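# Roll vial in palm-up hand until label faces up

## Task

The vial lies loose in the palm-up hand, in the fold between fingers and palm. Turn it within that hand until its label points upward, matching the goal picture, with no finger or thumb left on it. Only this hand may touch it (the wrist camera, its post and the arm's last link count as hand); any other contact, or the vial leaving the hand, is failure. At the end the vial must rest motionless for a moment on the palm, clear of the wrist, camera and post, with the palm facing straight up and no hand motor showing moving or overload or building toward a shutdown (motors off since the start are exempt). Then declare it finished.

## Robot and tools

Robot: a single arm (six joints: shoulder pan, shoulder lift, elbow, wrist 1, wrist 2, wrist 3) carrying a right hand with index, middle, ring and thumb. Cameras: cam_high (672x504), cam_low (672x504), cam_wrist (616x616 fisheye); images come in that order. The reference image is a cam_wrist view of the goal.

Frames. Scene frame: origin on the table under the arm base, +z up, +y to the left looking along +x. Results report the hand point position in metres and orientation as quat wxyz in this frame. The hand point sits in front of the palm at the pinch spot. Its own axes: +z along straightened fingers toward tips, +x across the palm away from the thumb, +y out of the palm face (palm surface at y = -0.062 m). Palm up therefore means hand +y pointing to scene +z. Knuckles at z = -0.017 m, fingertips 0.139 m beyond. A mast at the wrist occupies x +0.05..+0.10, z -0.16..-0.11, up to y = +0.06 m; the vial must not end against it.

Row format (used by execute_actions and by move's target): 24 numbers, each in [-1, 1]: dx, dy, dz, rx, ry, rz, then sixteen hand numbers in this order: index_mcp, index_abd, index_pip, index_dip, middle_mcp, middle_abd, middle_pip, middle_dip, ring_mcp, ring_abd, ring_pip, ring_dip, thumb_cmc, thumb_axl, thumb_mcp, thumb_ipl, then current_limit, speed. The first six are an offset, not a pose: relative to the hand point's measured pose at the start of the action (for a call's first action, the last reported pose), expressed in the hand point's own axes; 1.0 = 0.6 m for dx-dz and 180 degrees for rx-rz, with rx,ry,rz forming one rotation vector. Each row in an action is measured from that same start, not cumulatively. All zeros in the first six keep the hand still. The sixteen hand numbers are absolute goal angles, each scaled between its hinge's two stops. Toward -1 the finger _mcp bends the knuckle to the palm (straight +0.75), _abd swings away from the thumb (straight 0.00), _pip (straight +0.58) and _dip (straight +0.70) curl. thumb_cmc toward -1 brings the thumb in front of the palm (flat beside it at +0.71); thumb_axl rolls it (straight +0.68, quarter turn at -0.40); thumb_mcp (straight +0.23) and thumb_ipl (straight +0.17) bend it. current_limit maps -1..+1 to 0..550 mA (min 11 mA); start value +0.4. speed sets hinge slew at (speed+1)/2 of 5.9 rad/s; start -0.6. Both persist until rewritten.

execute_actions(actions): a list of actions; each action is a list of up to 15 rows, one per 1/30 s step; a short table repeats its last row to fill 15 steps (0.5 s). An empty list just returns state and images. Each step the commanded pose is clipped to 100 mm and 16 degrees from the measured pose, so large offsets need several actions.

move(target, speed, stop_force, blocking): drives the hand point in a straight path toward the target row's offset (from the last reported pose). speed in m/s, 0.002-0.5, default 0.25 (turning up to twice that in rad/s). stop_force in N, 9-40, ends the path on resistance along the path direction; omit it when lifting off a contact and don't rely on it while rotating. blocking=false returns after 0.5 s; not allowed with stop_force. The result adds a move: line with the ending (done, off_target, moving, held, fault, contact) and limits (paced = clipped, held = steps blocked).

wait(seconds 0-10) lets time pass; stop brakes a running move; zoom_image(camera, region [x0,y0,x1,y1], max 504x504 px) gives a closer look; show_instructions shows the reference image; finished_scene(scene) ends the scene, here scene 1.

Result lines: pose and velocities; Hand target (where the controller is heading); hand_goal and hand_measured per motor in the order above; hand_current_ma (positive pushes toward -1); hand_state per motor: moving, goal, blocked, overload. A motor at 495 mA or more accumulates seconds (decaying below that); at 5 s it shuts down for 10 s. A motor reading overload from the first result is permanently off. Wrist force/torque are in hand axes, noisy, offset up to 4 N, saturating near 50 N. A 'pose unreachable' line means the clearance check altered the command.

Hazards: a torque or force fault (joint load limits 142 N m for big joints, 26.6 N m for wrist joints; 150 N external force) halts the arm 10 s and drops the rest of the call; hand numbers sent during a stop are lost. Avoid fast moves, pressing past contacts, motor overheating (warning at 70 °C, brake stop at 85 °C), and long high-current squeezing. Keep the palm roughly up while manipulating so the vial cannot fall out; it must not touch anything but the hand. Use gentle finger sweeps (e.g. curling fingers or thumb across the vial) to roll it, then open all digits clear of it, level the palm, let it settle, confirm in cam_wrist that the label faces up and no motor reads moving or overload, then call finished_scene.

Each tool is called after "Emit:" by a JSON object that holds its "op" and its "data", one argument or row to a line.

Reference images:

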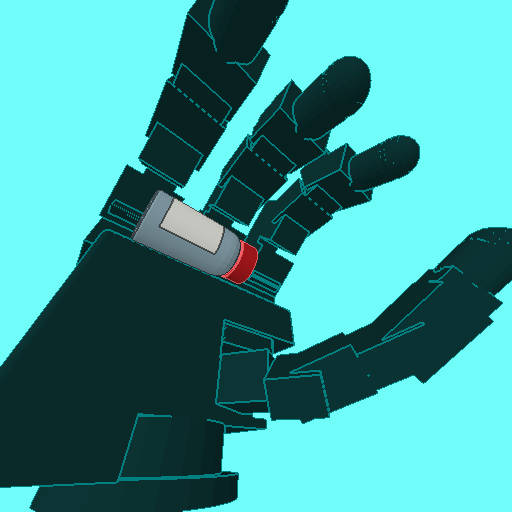

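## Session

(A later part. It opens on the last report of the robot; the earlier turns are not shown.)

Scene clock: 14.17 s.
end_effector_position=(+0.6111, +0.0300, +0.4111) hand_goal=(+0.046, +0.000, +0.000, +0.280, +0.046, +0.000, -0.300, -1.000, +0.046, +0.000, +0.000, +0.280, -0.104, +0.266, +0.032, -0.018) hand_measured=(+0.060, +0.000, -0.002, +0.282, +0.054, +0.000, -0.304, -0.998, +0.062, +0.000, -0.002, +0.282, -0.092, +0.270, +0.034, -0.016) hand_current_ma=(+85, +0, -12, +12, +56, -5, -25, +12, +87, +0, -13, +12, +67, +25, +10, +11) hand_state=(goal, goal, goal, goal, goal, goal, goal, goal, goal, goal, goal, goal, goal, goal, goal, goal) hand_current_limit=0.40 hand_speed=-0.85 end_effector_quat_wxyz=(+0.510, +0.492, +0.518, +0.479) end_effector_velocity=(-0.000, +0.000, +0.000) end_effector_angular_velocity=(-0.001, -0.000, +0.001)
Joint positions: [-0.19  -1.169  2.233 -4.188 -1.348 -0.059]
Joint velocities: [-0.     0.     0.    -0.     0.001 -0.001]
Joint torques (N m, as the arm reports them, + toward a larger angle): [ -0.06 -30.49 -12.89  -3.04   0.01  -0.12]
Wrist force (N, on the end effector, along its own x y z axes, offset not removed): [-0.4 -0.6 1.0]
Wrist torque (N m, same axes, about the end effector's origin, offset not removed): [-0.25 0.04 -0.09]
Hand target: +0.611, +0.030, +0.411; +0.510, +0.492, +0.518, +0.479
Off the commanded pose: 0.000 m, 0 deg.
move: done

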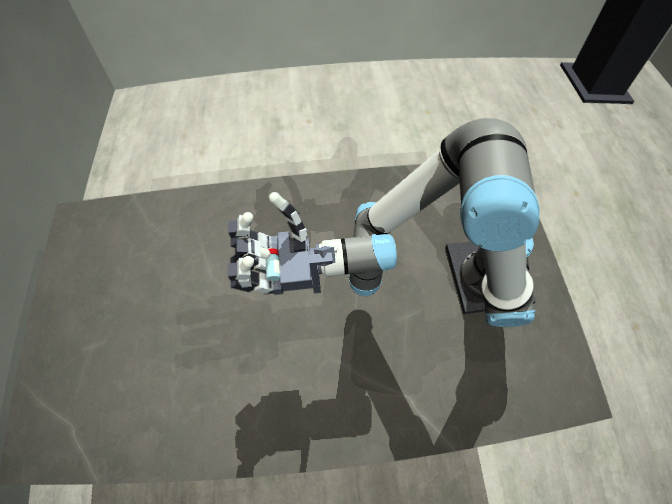

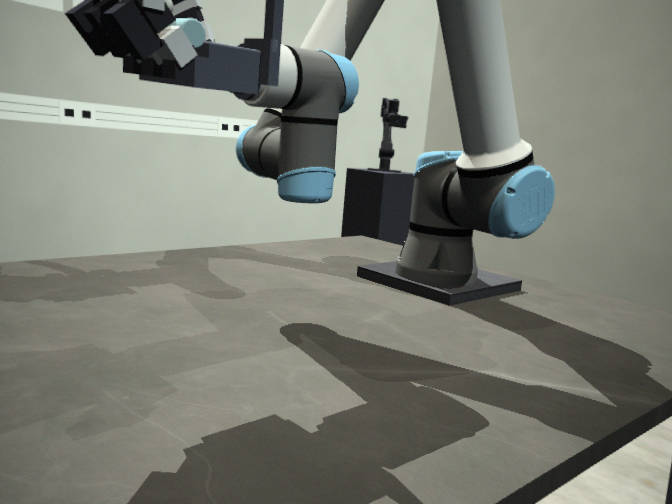

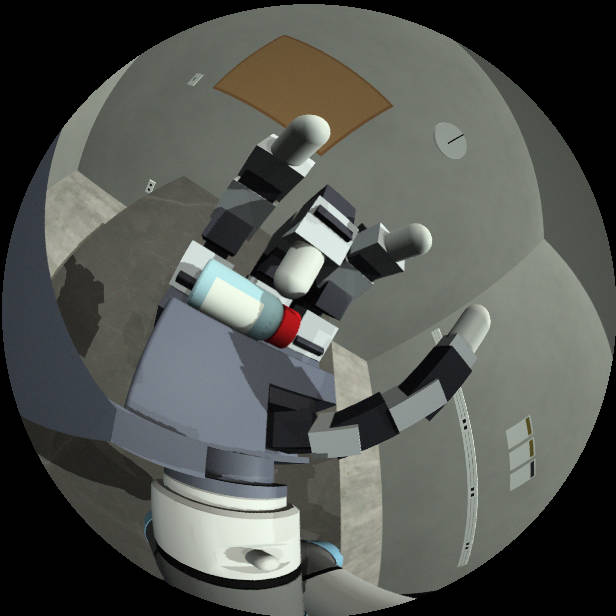

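Need ~55° more; full stroke again.

Emit:
{"op": "execute_actions", "data": {
  "actions": [
    [[0,0,0,0,0,0,0.046,0,0,0.28,0.046,0,-0.4,0.1,0.046,0,0,0.28,-0.104,0.266,0.032,-0.018,0.4,0.2]],
    [[0,0,0,0,0,0,0.046,0,0,0.28,0.046,0,-0.95,0.1,0.046,0,0,0.28,-0.104,0.266,0.032,-0.018,0.4,0]],
    [[0,0,0,0,0,0,0.046,0,0,0.28,0.046,0,-0.95,-1,0.046,0,0,0.28,-0.104,0.266,0.032,-0.018,0.4,0]],
    [[0,0,0,0,0,0,0.046,0,0,0.28,0.046,0,-0.65,-1,0.046,0,0,0.28,-0.104,0.266,0.032,-0.018,0.4,-0.85]],
    [[0,0,0,0,0,0,0.046,0,0,0.28,0.046,0,-0.65,-1,0.046,0,0,0.28,-0.104,0.266,0.032,-0.018,0.4,-0.85]]
  ]
}}

Emit:
{"op": "move", "data": {
  "target": [0,0,0,0,0.0,0.018,0.046,0,0,0.28,0.046,0,-0.3,-1,0.046,0,0,0.28,-0.104,0.266,0.032,-0.018,0.4,-0.85]
}}

Scene clock: 16.90 s.
end_effector_position=(+0.6111, +0.0300, +0.4111) hand_goal=(+0.046, +0.000, +0.000, +0.280, +0.046, +0.000, -0.650, -1.000, +0.046, +0.000, +0.000, +0.280, -0.104, +0.266, +0.032, -0.018) hand_measured=(+0.060, +0.000, -0.002, +0.282, +0.054, -0.002, -0.640, -0.476, +0.062, +0.000, -0.002, +0.282, -0.092, +0.270, +0.034, -0.016) hand_current_ma=(+85, +0, -12, +12, +55, -10, +76, +227, +87, +0, -13, +12, +67, +25, +10, +11) hand_state=(goal, goal, goal, goal, goal, goal, moving, moving, goal, goal, goal, goal, goal, goal, goal, goal) hand_current_limit=0.40 hand_speed=-0.85 end_effector_quat_wxyz=(+0.510, +0.492, +0.518, +0.479) end_effector_velocity=(+0.000, -0.000, -0.000) end_effector_angular_velocity=(-0.001, +0.001, -0.001)
Joint positions: [-0.19  -1.169  2.233 -4.188 -1.348 -0.059]
Joint velocities: [-0.001 -0.     0.     0.001 -0.001 -0.001]
Joint torques (N m, as the arm reports them, + toward a larger angle): [ -0.74 -30.76 -12.73  -3.09  -0.1   -0.07]
Wrist force (N, on the end effector, along its own x y z axes, offset not removed): [-0.7 -0.8 -0.1]
Wrist torque (N m, same axes, about the end effector's origin, offset not removed): [-0.23 0.05 -0.18]
Hand target: +0.611, +0.030, +0.411; +0.510, +0.492, +0.518, +0.479
Off the commanded pose: 0.000 m, 0 deg.

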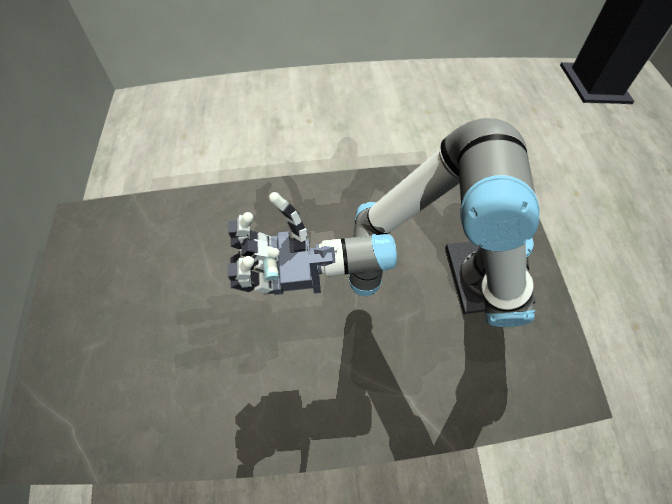

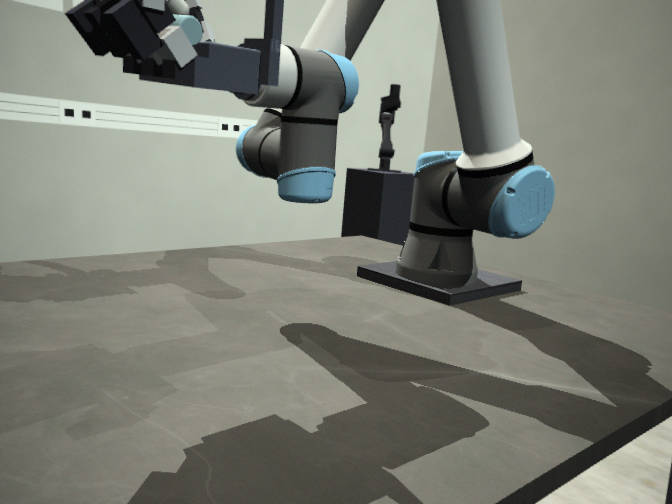

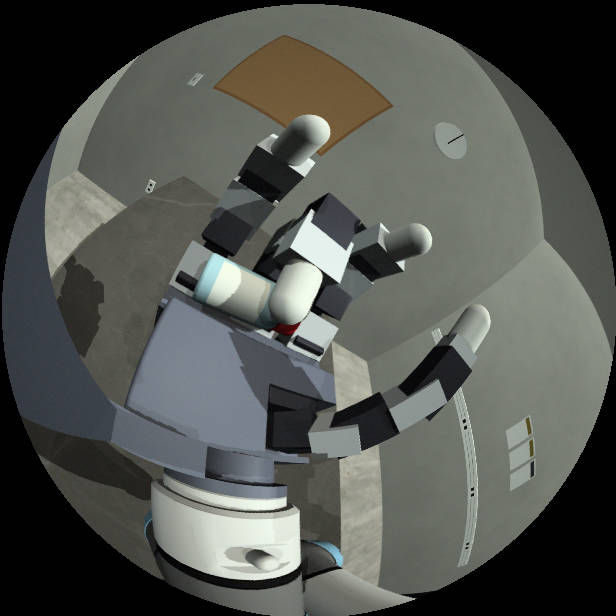

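Scene clock: 18.50 s.
end_effector_position=(+0.6111, +0.0300, +0.4111) hand_goal=(+0.046, +0.000, +0.000, +0.280, +0.046, +0.000, -0.300, -1.000, +0.046, +0.000, +0.000, +0.280, -0.104, +0.266, +0.032, -0.018) hand_measured=(+0.060, +0.000, -0.002, +0.282, +0.054, -0.002, -0.304, -0.998, +0.062, +0.000, -0.002, +0.282, -0.092, +0.270, +0.034, -0.016) hand_current_ma=(+84, +0, -12, +12, +55, -10, -20, +12, +87, +0, -13, +12, +67, +25, +10, +11) hand_state=(goal, goal, goal, goal, goal, goal, goal, goal, goal, goal, goal, goal, goal, goal, goal, goal) hand_current_limit=0.40 hand_speed=-0.85 end_effector_quat_wxyz=(+0.497, +0.506, +0.504, +0.494) end_effector_velocity=(+0.000, -0.000, +0.000) end_effector_angular_velocity=(+0.000, -0.000, -0.000)
Joint positions: [-0.177 -1.171  2.23  -4.183 -1.361 -0.003]
Joint velocities: [-0.001 -0.    -0.     0.     0.     0.   ]
Joint torques (N m, as the arm reports them, + toward a larger angle): [  7.87 -40.25 -22.96  -0.46  -1.74   2.35]
Wrist force (N, on the end effector, along its own x y z axes, offset not removed): [-0.7 -0.3 1.0]
Wrist torque (N m, same axes, about the end effector's origin, offset not removed): [-0.22 0.01 -0.15]
Hand target: +0.611, +0.030, +0.411; +0.497, +0.506, +0.504, +0.494
Off the commanded pose: 0.000 m, 0 deg.
move: done

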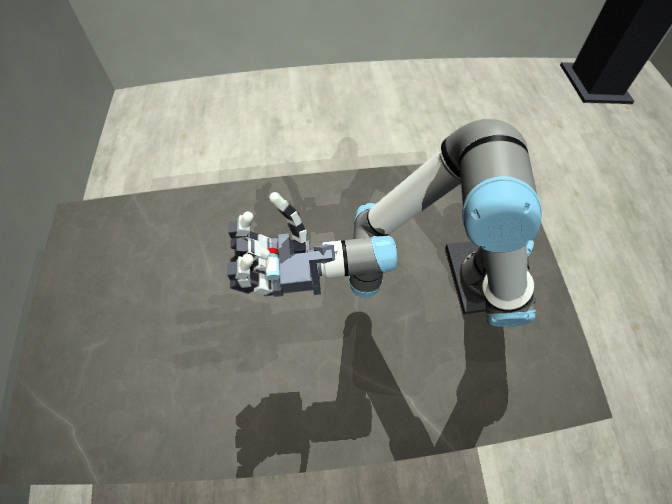

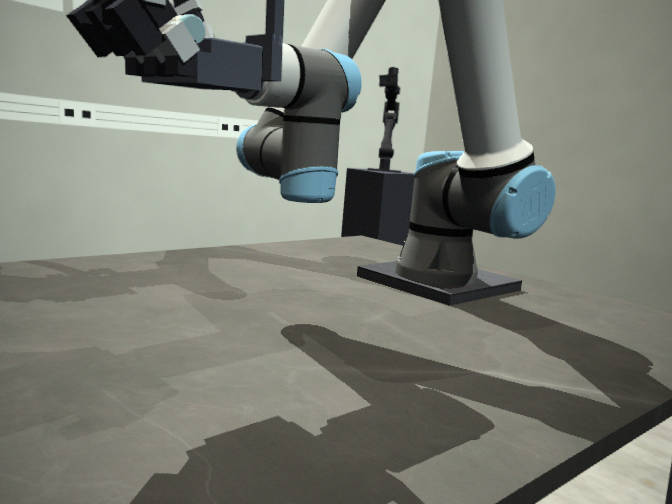

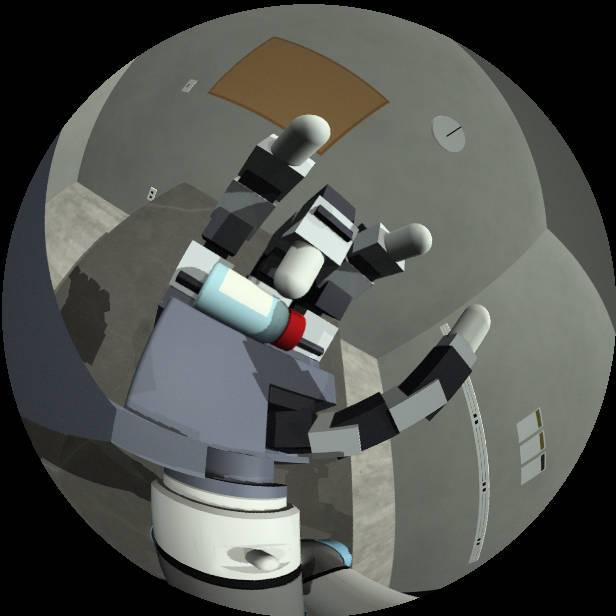

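Emit:
{"op": "finished_scene", "data": {
  "scene": 1
}}

The scene is finished: the task was done.


## Next scene

The same job, from a new start.

Emit:
{"op": "execute_actions", "data": {
  "actions": []
}}

Emit:
{"op": "show_instructions", "data": {

}}

Scene clock: 0.00 s.
end_effector_position=(+0.6086, +0.0525, +0.4105) hand_goal=(+0.046, +0.000, -0.008, +0.280, +0.046, +0.000, -0.008, +0.280, +0.046, +0.000, -0.008, +0.280, -0.104, +0.266, +0.032, -0.018) hand_measured=(+0.060, +0.000, -0.006, +0.282, +0.060, +0.000, -0.006, +0.282, +0.062, +0.000, -0.004, +0.282, -0.090, +0.270, +0.034, -0.016) hand_current_ma=(+86, +0, +14, +12, +86, +0, +14, +12, +90, +0, +15, +13, +69, +26, +10, +11) hand_state=(goal, goal, goal, goal, goal, goal, goal, goal, goal, goal, goal, goal, goal, goal, goal, goal) hand_current_limit=0.40 hand_speed=-0.60 end_effector_quat_wxyz=(+0.492, +0.477, +0.532, +0.498) end_effector_velocity=(+0.000, -0.001, -0.000) end_effector_angular_velocity=(-0.001, +0.000, -0.002)
Joint positions: [-0.17  -1.171  2.239 -4.192 -1.301 -0.051]
Joint velocities: [-0.002 -0.     0.     0.     0.    -0.001]
Joint torques (N m, as the arm reports them, + toward a larger angle): no reading
Wrist force (N, on the end effector, along its own x y z axes, offset not removed): no reading
Wrist torque (N m, same axes, about the end effector's origin, offset not removed): no reading
Hand target: +0.609, +0.052, +0.411; +0.492, +0.477, +0.532, +0.498

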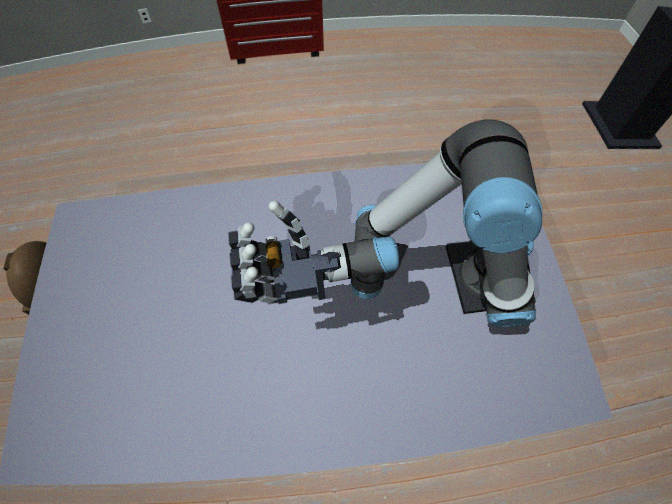

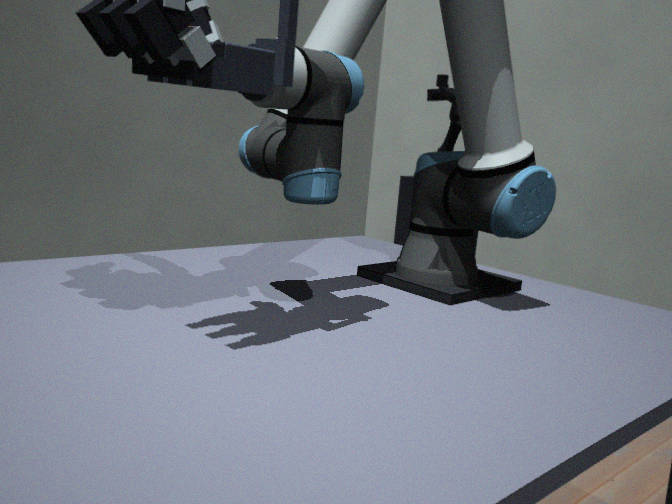

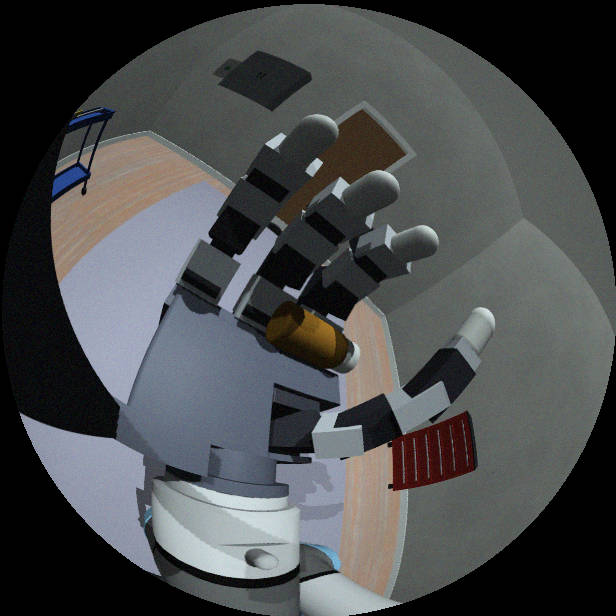

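Reference images for this scene: goal picture from the wrist camera place.

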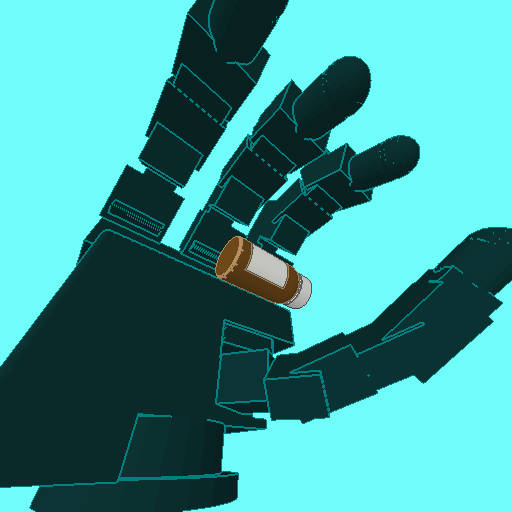

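Use index.

Emit:
{"op": "execute_actions", "data": {
  "actions": [
    [[0,0,0,0,0,0,0.046,0,-0.95,0.1,0.046,0,0,0.28,0.046,0,0,0.28,-0.104,0.266,0.032,-0.018,0.4,0]],
    [[0,0,0,0,0,0,0.046,0,-0.95,-1,0.046,0,0,0.28,0.046,0,0,0.28,-0.104,0.266,0.032,-0.018,0.4,0]],
    [[0,0,0,0,0,0,0.046,0,-0.65,-1,0.046,0,0,0.28,0.046,0,0,0.28,-0.104,0.266,0.032,-0.018,0.4,-0.85]],
    [[0,0,0,0,0,0,0.046,0,-0.65,-1,0.046,0,0,0.28,0.046,0,0,0.28,-0.104,0.266,0.032,-0.018,0.4,-0.85]]
  ]
}}

Emit:
{"op": "move", "data": {
  "target": [0,0,0,0,0,0,0.046,0,-0.3,-1,0.046,0,0,0.28,0.046,0,0,0.28,-0.104,0.266,0.032,-0.018,0.4,-0.85]
}}

Scene clock: 2.30 s.
end_effector_position=(+0.6086, +0.0525, +0.4105) hand_goal=(+0.046, +0.000, -0.650, -1.000, +0.046, +0.000, +0.000, +0.280, +0.046, +0.000, +0.000, +0.280, -0.104, +0.266, +0.032, -0.018) hand_measured=(+0.056, -0.004, -0.622, -0.512, +0.060, +0.000, -0.002, +0.282, +0.062, +0.000, -0.002, +0.282, -0.090, +0.270, +0.034, -0.016) hand_current_ma=(+60, -15, +185, +338, +86, +0, -12, +12, +90, +0, -13, +13, +69, +26, +10, +11) hand_state=(goal, goal, moving, moving, goal, goal, goal, goal, goal, goal, goal, goal, goal, goal, goal, goal) hand_current_limit=0.40 hand_speed=-0.85 end_effector_quat_wxyz=(+0.492, +0.477, +0.532, +0.498) end_effector_velocity=(-0.000, -0.000, +0.000) end_effector_angular_velocity=(+0.000, -0.001, -0.001)
Joint positions: [-0.17  -1.171  2.239 -4.192 -1.301 -0.051]
Joint velocities: [-0.001 -0.    -0.    -0.001  0.     0.   ]
Joint torques (N m, as the arm reports them, + toward a larger angle): [  0.21 -30.01 -12.96  -2.68  -0.37  -0.2 ]
Wrist force (N, on the end effector, along its own x y z axes, offset not removed): [-0.1 -1.8 -0.3]
Wrist torque (N m, same axes, about the end effector's origin, offset not removed): [-0.28 0.09 -0.09]
Hand target: +0.609, +0.052, +0.411; +0.492, +0.477, +0.532, +0.498
Off the commanded pose: 0.000 m, 0 deg.

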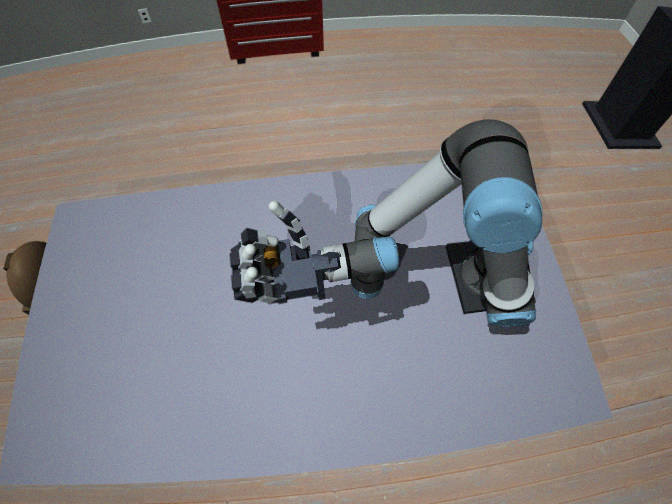

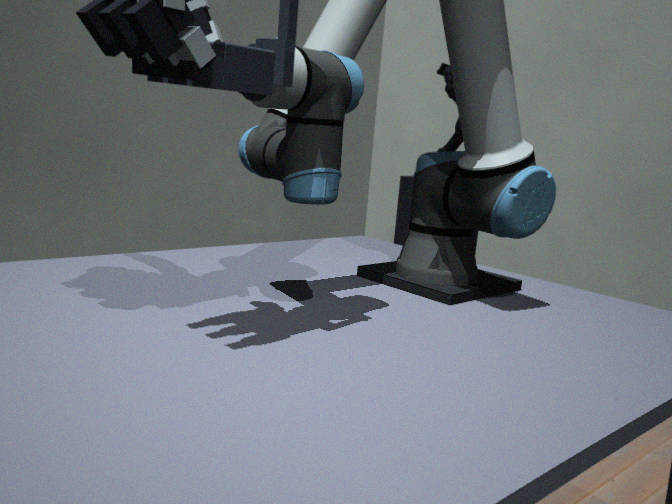

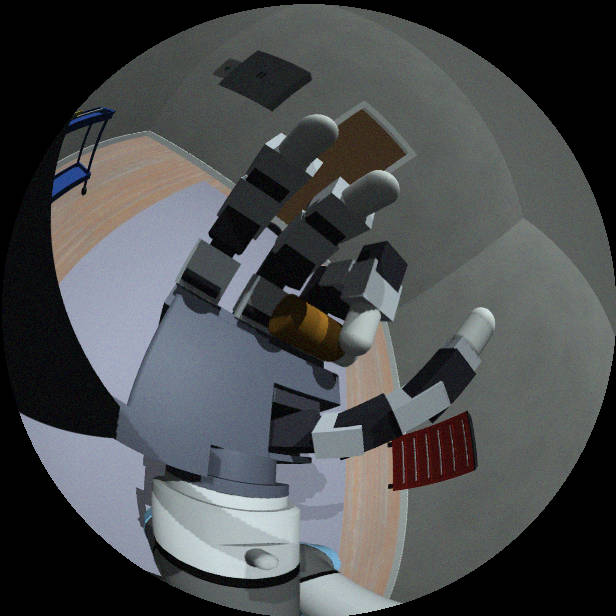

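Scene clock: 3.80 s.
end_effector_position=(+0.6086, +0.0525, +0.4105) hand_goal=(+0.046, +0.000, -0.300, -1.000, +0.046, +0.000, +0.000, +0.280, +0.046, +0.000, +0.000, +0.280, -0.104, +0.266, +0.032, -0.018) hand_measured=(+0.056, -0.004, -0.304, -0.998, +0.060, +0.000, -0.002, +0.282, +0.062, +0.000, -0.002, +0.282, -0.090, +0.270, +0.034, -0.016) hand_current_ma=(+60, -15, -25, +12, +85, +0, -12, +12, +89, +0, -13, +13, +69, +26, +10, +11) hand_state=(goal, goal, goal, goal, goal, goal, goal, goal, goal, goal, goal, goal, goal, goal, goal, goal) hand_current_limit=0.40 hand_speed=-0.85 end_effector_quat_wxyz=(+0.492, +0.477, +0.532, +0.498) end_effector_velocity=(+0.000, -0.000, -0.000) end_effector_angular_velocity=(-0.001, +0.000, -0.000)
Joint positions: [-0.17  -1.171  2.239 -4.192 -1.301 -0.051]
Joint velocities: [-0.001  0.     0.     0.     0.    -0.001]
Joint torques (N m, as the arm reports them, + toward a larger angle): [ -0.32 -30.05 -12.69  -2.69  -0.26  -0.17]
Wrist force (N, on the end effector, along its own x y z axes, offset not removed): [-1.4 -1.6 -0.7]
Wrist torque (N m, same axes, about the end effector's origin, offset not removed): [-0.19 0.24 -0.23]
Hand target: +0.609, +0.052, +0.411; +0.492, +0.477, +0.532, +0.498
Off the commanded pose: 0.000 m, 0 deg.
move: done

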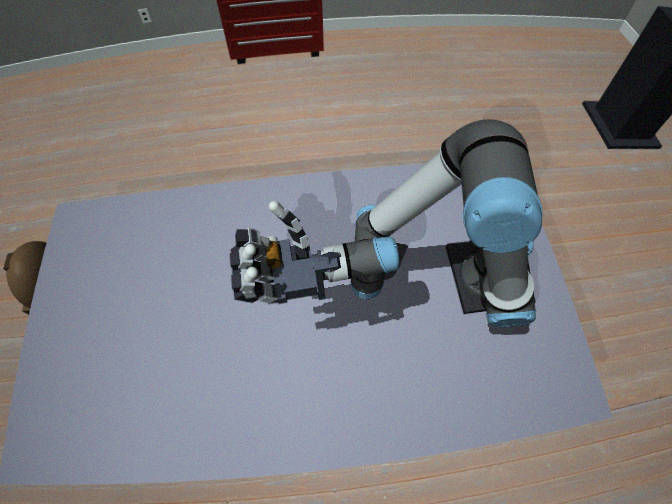

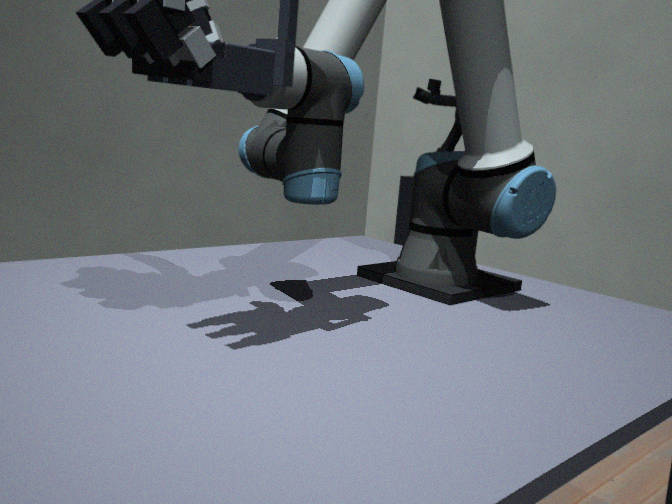

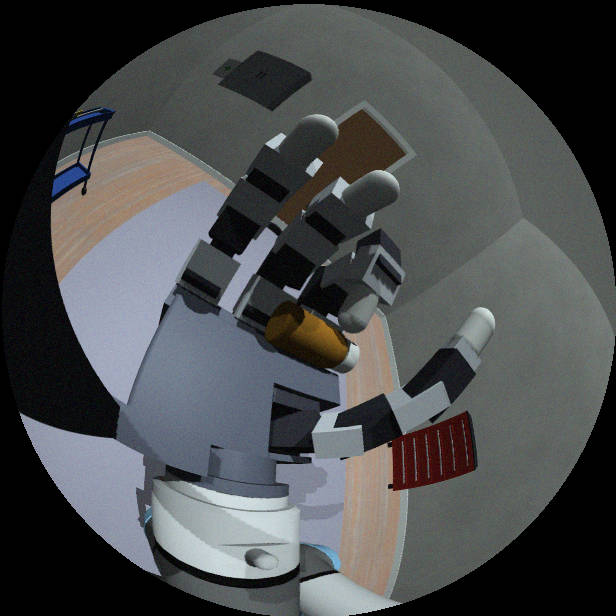

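Twice more, with a pause so dip keeps contact.

Emit:
{"op": "execute_actions", "data": {
  "actions": [
    [[0,0,0,0,0,0,0.046,0,-0.3,0.1,0.046,0,0,0.28,0.046,0,0,0.28,-0.104,0.266,0.032,-0.018,0.4,0.2]],
    [[0,0,0,0,0,0,0.046,0,-0.95,0.1,0.046,0,0,0.28,0.046,0,0,0.28,-0.104,0.266,0.032,-0.018,0.4,0]],
    [[0,0,0,0,0,0,0.046,0,-0.95,-1,0.046,0,0,0.28,0.046,0,0,0.28,-0.104,0.266,0.032,-0.018,0.4,0]],
    [[0,0,0,0,0,0,0.046,0,-0.8,-1,0.046,0,0,0.28,0.046,0,0,0.28,-0.104,0.266,0.032,-0.018,0.4,-0.8]],
    [[0,0,0,0,0,0,0.046,0,-0.65,-1,0.046,0,0,0.28,0.046,0,0,0.28,-0.104,0.266,0.032,-0.018,0.4,-0.8]],
    [[0,0,0,0,0,0,0.046,0,-0.5,-1,0.046,0,0,0.28,0.046,0,0,0.28,-0.104,0.266,0.032,-0.018,0.4,-0.8]],
    [[0,0,0,0,0,0,0.046,0,-0.3,-1,0.046,0,0,0.28,0.046,0,0,0.28,-0.104,0.266,0.032,-0.018,0.4,-0.8]],
    [[0,0,0,0,0,0,0.046,0,-0.2,-1,0.046,0,0,0.28,0.046,0,0,0.28,-0.104,0.266,0.032,-0.018,0.4,-0.8]]
  ]
}}

Emit:
{"op": "execute_actions", "data": {
  "actions": [
    [[0,0,0,0,0,0,0.046,0,-0.3,0.1,0.046,0,0,0.28,0.046,0,0,0.28,-0.104,0.266,0.032,-0.018,0.4,0.2]],
    [[0,0,0,0,0,0,0.046,0,-0.95,0.1,0.046,0,0,0.28,0.046,0,0,0.28,-0.104,0.266,0.032,-0.018,0.4,0]],
    [[0,0,0,0,0,0,0.046,0,-0.95,-1,0.046,0,0,0.28,0.046,0,0,0.28,-0.104,0.266,0.032,-0.018,0.4,0]],
    [[0,0,0,0,0,0,0.046,0,-0.8,-1,0.046,0,0,0.28,0.046,0,0,0.28,-0.104,0.266,0.032,-0.018,0.4,-0.8]],
    [[0,0,0,0,0,0,0.046,0,-0.65,-1,0.046,0,0,0.28,0.046,0,0,0.28,-0.104,0.266,0.032,-0.018,0.4,-0.8]],
    [[0,0,0,0,0,0,0.046,0,-0.5,-1,0.046,0,0,0.28,0.046,0,0,0.28,-0.104,0.266,0.032,-0.018,0.4,-0.8]],
    [[0,0,0,0,0,0,0.046,0,-0.3,-1,0.046,0,0,0.28,0.046,0,0,0.28,-0.104,0.266,0.032,-0.018,0.4,-0.8]],
    [[0,0,0,0,0,0,0.046,0,-0.2,-1,0.046,0,0,0.28,0.046,0,0,0.28,-0.104,0.266,0.032,-0.018,0.4,-0.8]]
  ]
}}

Scene clock: 8.40 s.
end_effector_position=(+0.6086, +0.0525, +0.4105) hand_goal=(+0.046, +0.000, -0.200, -1.000, +0.046, +0.000, +0.000, +0.280, +0.046, +0.000, +0.000, +0.280, -0.104, +0.266, +0.032, -0.018) hand_measured=(+0.056, -0.004, -0.204, -0.998, +0.060, +0.000, -0.002, +0.282, +0.062, +0.000, -0.002, +0.282, -0.090, +0.270, +0.034, -0.016) hand_current_ma=(+58, -16, -22, +11, +84, +0, -12, +12, +89, +0, -13, +13, +69, +26, +10, +11) hand_state=(goal, goal, goal, goal, goal, goal, goal, goal, goal, goal, goal, goal, goal, goal, goal, goal) hand_current_limit=0.40 hand_speed=-0.80 end_effector_quat_wxyz=(+0.492, +0.477, +0.532, +0.498) end_effector_velocity=(+0.000, -0.000, -0.000) end_effector_angular_velocity=(+0.001, +0.000, -0.000)
Joint positions: [-0.17  -1.171  2.239 -4.192 -1.301 -0.051]
Joint velocities: [ 0.     0.    -0.    -0.    -0.     0.001]
Joint torques (N m, as the arm reports them, + toward a larger angle): [  0.06 -29.96 -12.96  -2.62  -0.19  -0.19]
Wrist force (N, on the end effector, along its own x y z axes, offset not removed): [-1.0 -0.4 -0.8]
Wrist torque (N m, same axes, about the end effector's origin, offset not removed): [-0.02 0.05 -0.19]
Hand target: +0.609, +0.052, +0.411; +0.492, +0.477, +0.532, +0.498
Off the commanded pose: 0.000 m, 0 deg.

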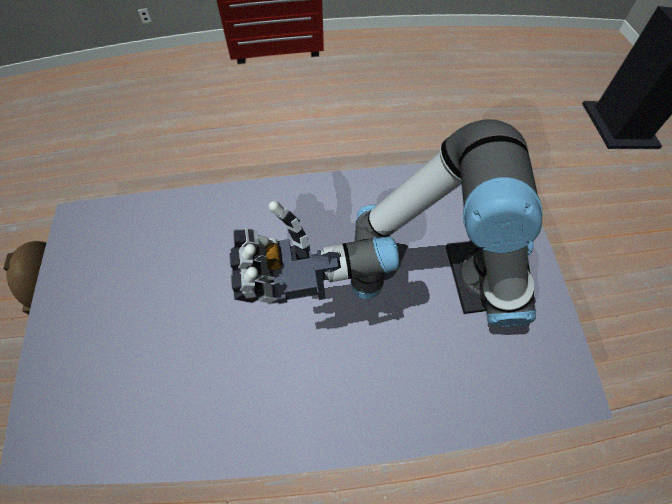

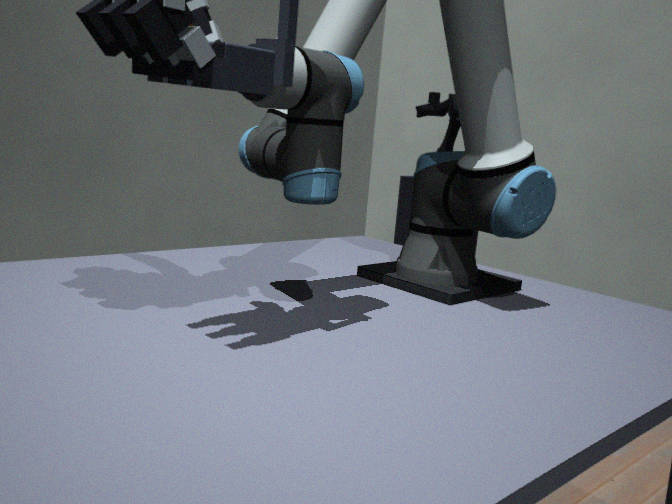

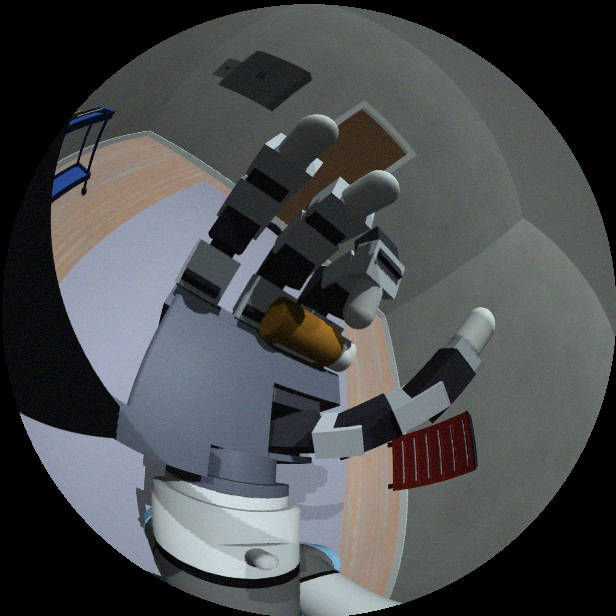

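Scene clock: 12.40 s.
end_effector_position=(+0.6086, +0.0525, +0.4105) hand_goal=(+0.046, +0.000, -0.200, -1.000, +0.046, +0.000, +0.000, +0.280, +0.046, +0.000, +0.000, +0.280, -0.104, +0.266, +0.032, -0.018) hand_measured=(+0.056, -0.002, -0.204, -0.998, +0.060, +0.000, -0.002, +0.282, +0.062, +0.000, -0.002, +0.282, -0.090, +0.270, +0.034, -0.016) hand_current_ma=(+57, -7, -22, +12, +84, +0, -12, +12, +89, +0, -13, +13, +69, +26, +10, +11) hand_state=(goal, goal, goal, goal, goal, goal, goal, goal, goal, goal, goal, goal, goal, goal, goal, goal) hand_current_limit=0.40 hand_speed=-0.80 end_effector_quat_wxyz=(+0.492, +0.477, +0.532, +0.498) end_effector_velocity=(+0.000, +0.000, -0.000) end_effector_angular_velocity=(-0.001, +0.000, +0.001)
Joint positions: [-0.17  -1.171  2.239 -4.192 -1.301 -0.051]
Joint velocities: [ 0.     0.    -0.     0.     0.    -0.001]
Joint torques (N m, as the arm reports them, + toward a larger angle): [ -0.07 -30.6  -12.68  -2.63  -0.24  -0.11]
Wrist force (N, on the end effector, along its own x y z axes, offset not removed): [0.5 -0.7 0.2]
Wrist torque (N m, same axes, about the end effector's origin, offset not removed): [-0.24 0.01 0.00]
Hand target: +0.609, +0.052, +0.411; +0.492, +0.477, +0.532, +0.498
Off the commanded pose: 0.000 m, 0 deg.

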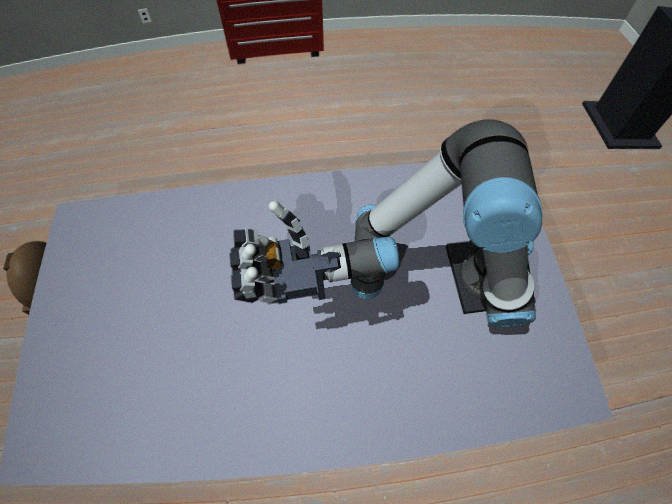

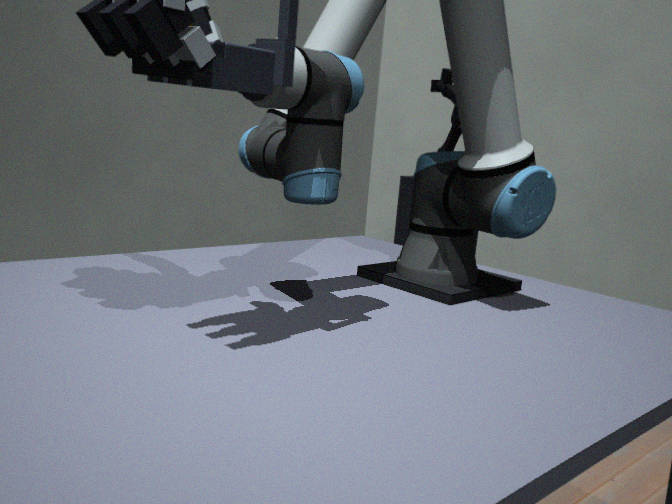

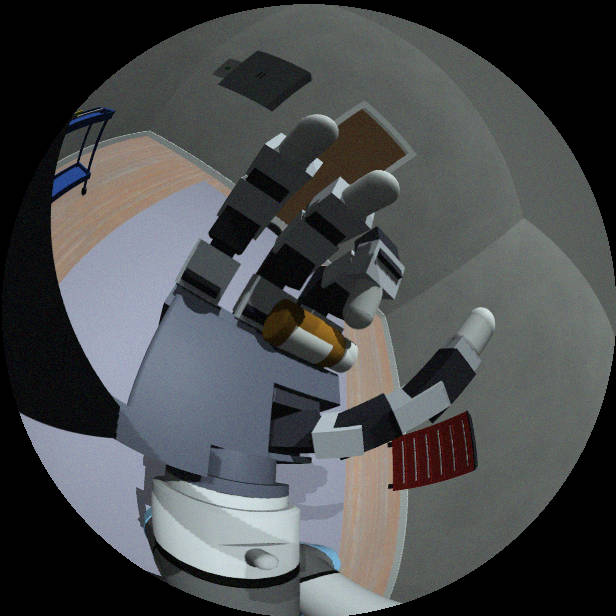

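Emit:
{"op": "execute_actions", "data": {
  "actions": [
    [[0,0,0,0,0,0.005,0.046,0,-0.3,0.1,0.046,0,0,0.28,0.046,0,0,0.28,-0.104,0.266,0.032,-0.018,0.4,0.2]],
    [[0,0,0,0,0,0.005,0.046,0,-0.95,0.1,0.046,0,0,0.28,0.046,0,0,0.28,-0.104,0.266,0.032,-0.018,0.4,0]],
    [[0,0,0,0,0,0.005,0.046,0,-0.95,-1,0.046,0,0,0.28,0.046,0,0,0.28,-0.104,0.266,0.032,-0.018,0.4,0]],
    [[0,0,0,0,0,0,0.046,0,-0.8,-1,0.046,0,0,0.28,0.046,0,0,0.28,-0.104,0.266,0.032,-0.018,0.4,-0.8]],
    [[0,0,0,0,0,0,0.046,0,-0.65,-1,0.046,0,0,0.28,0.046,0,0,0.28,-0.104,0.266,0.032,-0.018,0.4,-0.8]],
    [[0,0,0,0,0,0,0.046,0,-0.5,-1,0.046,0,0,0.28,0.046,0,0,0.28,-0.104,0.266,0.032,-0.018,0.4,-0.8]],
    [[0,0,0,0,0,0,0.046,0,-0.3,-1,0.046,0,0,0.28,0.046,0,0,0.28,-0.104,0.266,0.032,-0.018,0.4,-0.8]],
    [[0,0,0,0,0,0,0.046,0,-0.2,-1,0.046,0,0,0.28,0.046,0,0,0.28,-0.104,0.266,0.032,-0.018,0.4,-0.8]]
  ]
}}

Scene clock: 16.77 s.
end_effector_position=(+0.6086, +0.0525, +0.4105) hand_goal=(+0.046, +0.000, -0.200, -1.000, +0.046, +0.000, +0.000, +0.280, +0.046, +0.000, +0.000, +0.280, -0.104, +0.266, +0.032, -0.018) hand_measured=(+0.056, -0.002, -0.204, -0.998, +0.060, +0.000, -0.002, +0.282, +0.062, +0.000, -0.002, +0.282, -0.090, +0.270, +0.034, -0.016) hand_current_ma=(+57, -11, -22, +12, +84, +0, -12, +12, +88, +0, -13, +13, +69, +26, +10, +11) hand_state=(goal, goal, goal, goal, goal, goal, goal, goal, goal, goal, goal, goal, goal, goal, goal, goal) hand_current_limit=0.40 hand_speed=-0.80 end_effector_quat_wxyz=(+0.480, +0.489, +0.520, +0.510) end_effector_velocity=(+0.000, -0.000, +0.000) end_effector_angular_velocity=(+0.000, -0.000, -0.001)
Joint positions: [-0.159 -1.173  2.238 -4.189 -1.312 -0.004]
Joint velocities: [-0.001  0.    -0.     0.     0.     0.001]
Joint torques (N m, as the arm reports them, + toward a larger angle): [  8.63 -40.13 -22.46  -0.38  -1.47   1.62]
Wrist force (N, on the end effector, along its own x y z axes, offset not removed): [-1.1 -0.4 -0.1]
Wrist torque (N m, same axes, about the end effector's origin, offset not removed): [-0.14 0.14 -0.22]
Hand target: +0.609, +0.052, +0.411; +0.480, +0.489, +0.520, +0.510
Off the commanded pose: 0.000 m, 0 deg.

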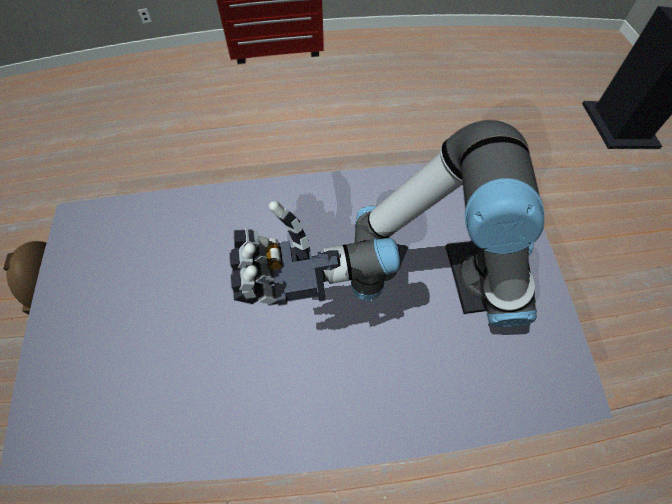

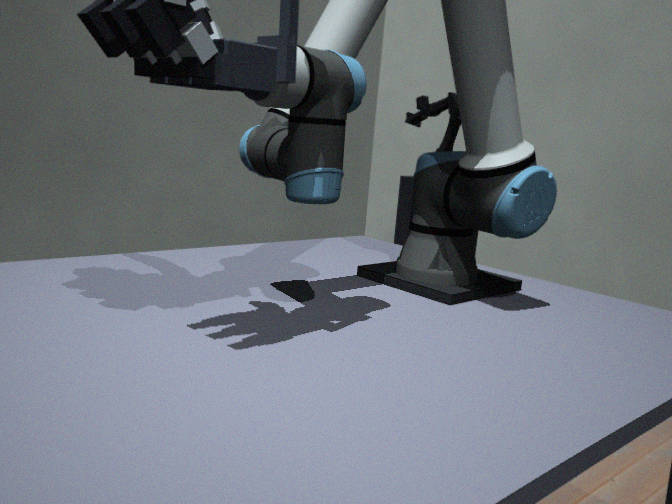

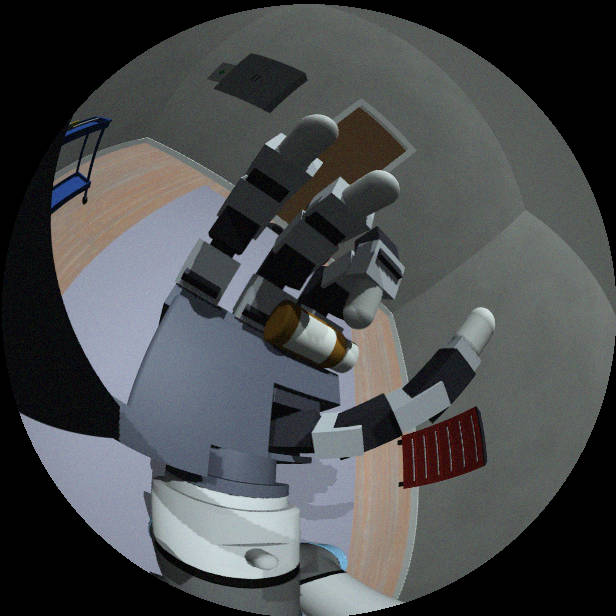

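Short stroke for the rest.

Emit:
{"op": "execute_actions", "data": {
  "actions": [
    [[0,0,0,0,0,0,0.046,0,-0.3,-0.3,0.046,0,0,0.28,0.046,0,0,0.28,-0.104,0.266,0.032,-0.018,0.4,0.2]],
    [[0,0,0,0,0,0,0.046,0,-0.65,-0.3,0.046,0,0,0.28,0.046,0,0,0.28,-0.104,0.266,0.032,-0.018,0.4,0]],
    [[0,0,0,0,0,0,0.046,0,-0.65,-1,0.046,0,0,0.28,0.046,0,0,0.28,-0.104,0.266,0.032,-0.018,0.4,-0.5]],
    [[0,0,0,0,0,0,0.046,0,-0.5,-1,0.046,0,0,0.28,0.046,0,0,0.28,-0.104,0.266,0.032,-0.018,0.4,-0.8]],
    [[0,0,0,0,0,0,0.046,0,-0.3,-1,0.046,0,0,0.28,0.046,0,0,0.28,-0.104,0.266,0.032,-0.018,0.4,-0.8]],
    [[0,0,0,0,0,0,0.046,0,-0.2,-1,0.046,0,0,0.28,0.046,0,0,0.28,-0.104,0.266,0.032,-0.018,0.4,-0.8]]
  ]
}}

Scene clock: 20.00 s.
end_effector_position=(+0.6086, +0.0525, +0.4105) hand_goal=(+0.046, +0.000, -0.200, -1.000, +0.046, +0.000, +0.000, +0.280, +0.046, +0.000, +0.000, +0.280, -0.104, +0.266, +0.032, -0.018) hand_measured=(+0.056, -0.002, -0.204, -0.998, +0.060, +0.000, -0.002, +0.282, +0.062, +0.000, -0.002, +0.282, -0.090, +0.270, +0.034, -0.016) hand_current_ma=(+57, -11, -22, +12, +84, +0, -12, +12, +88, +0, -13, +13, +69, +26, +10, +11) hand_state=(goal, goal, goal, goal, goal, goal, goal, goal, goal, goal, goal, goal, goal, goal, goal, goal) hand_current_limit=0.40 hand_speed=-0.80 end_effector_quat_wxyz=(+0.480, +0.489, +0.520, +0.510) end_effector_velocity=(-0.000, +0.000, -0.000) end_effector_angular_velocity=(-0.000, +0.000, +0.000)
Joint positions: [-0.159 -1.173  2.238 -4.189 -1.312 -0.004]
Joint velocities: [ 0.  0.  0. -0. -0. -0.]
Joint torques (N m, as the arm reports them, + toward a larger angle): [  8.49 -40.44 -22.98  -0.32  -1.48   1.54]
Wrist force (N, on the end effector, along its own x y z axes, offset not removed): [-0.7 0.7 -0.7]
Wrist torque (N m, same axes, about the end effector's origin, offset not removed): [0.08 0.06 -0.07]
Hand target: +0.609, +0.052, +0.411; +0.480, +0.489, +0.520, +0.510
Off the commanded pose: 0.000 m, 0 deg.

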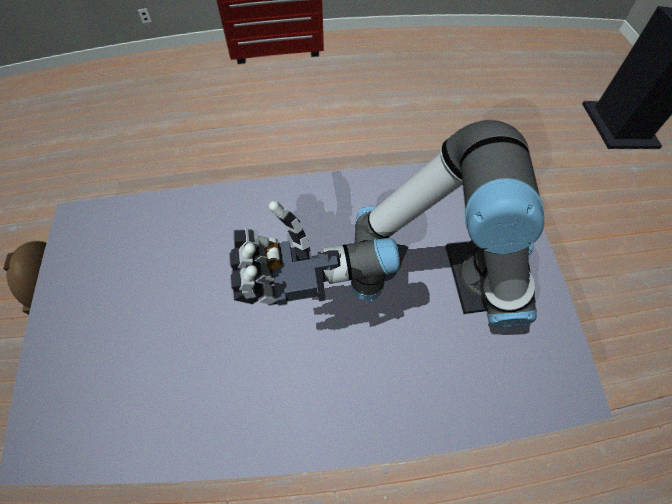

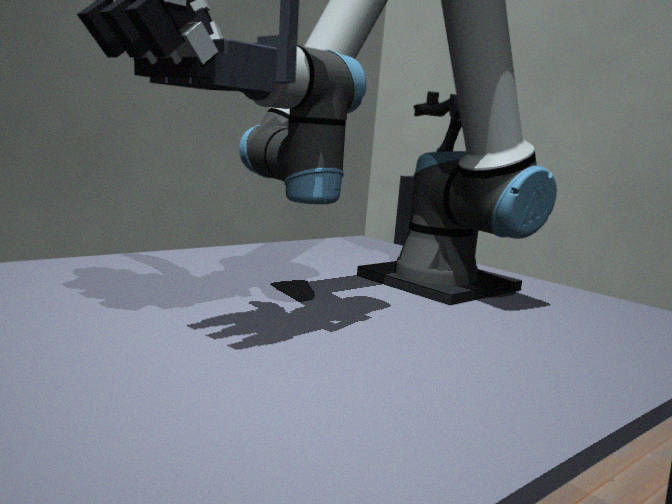

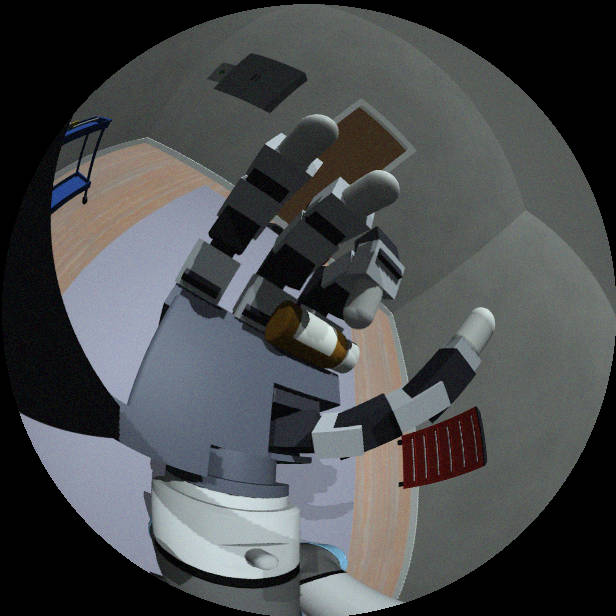

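Emit:
{"op": "finished_scene", "data": {
  "scene": 2
}}

The scene is finished: the task was done.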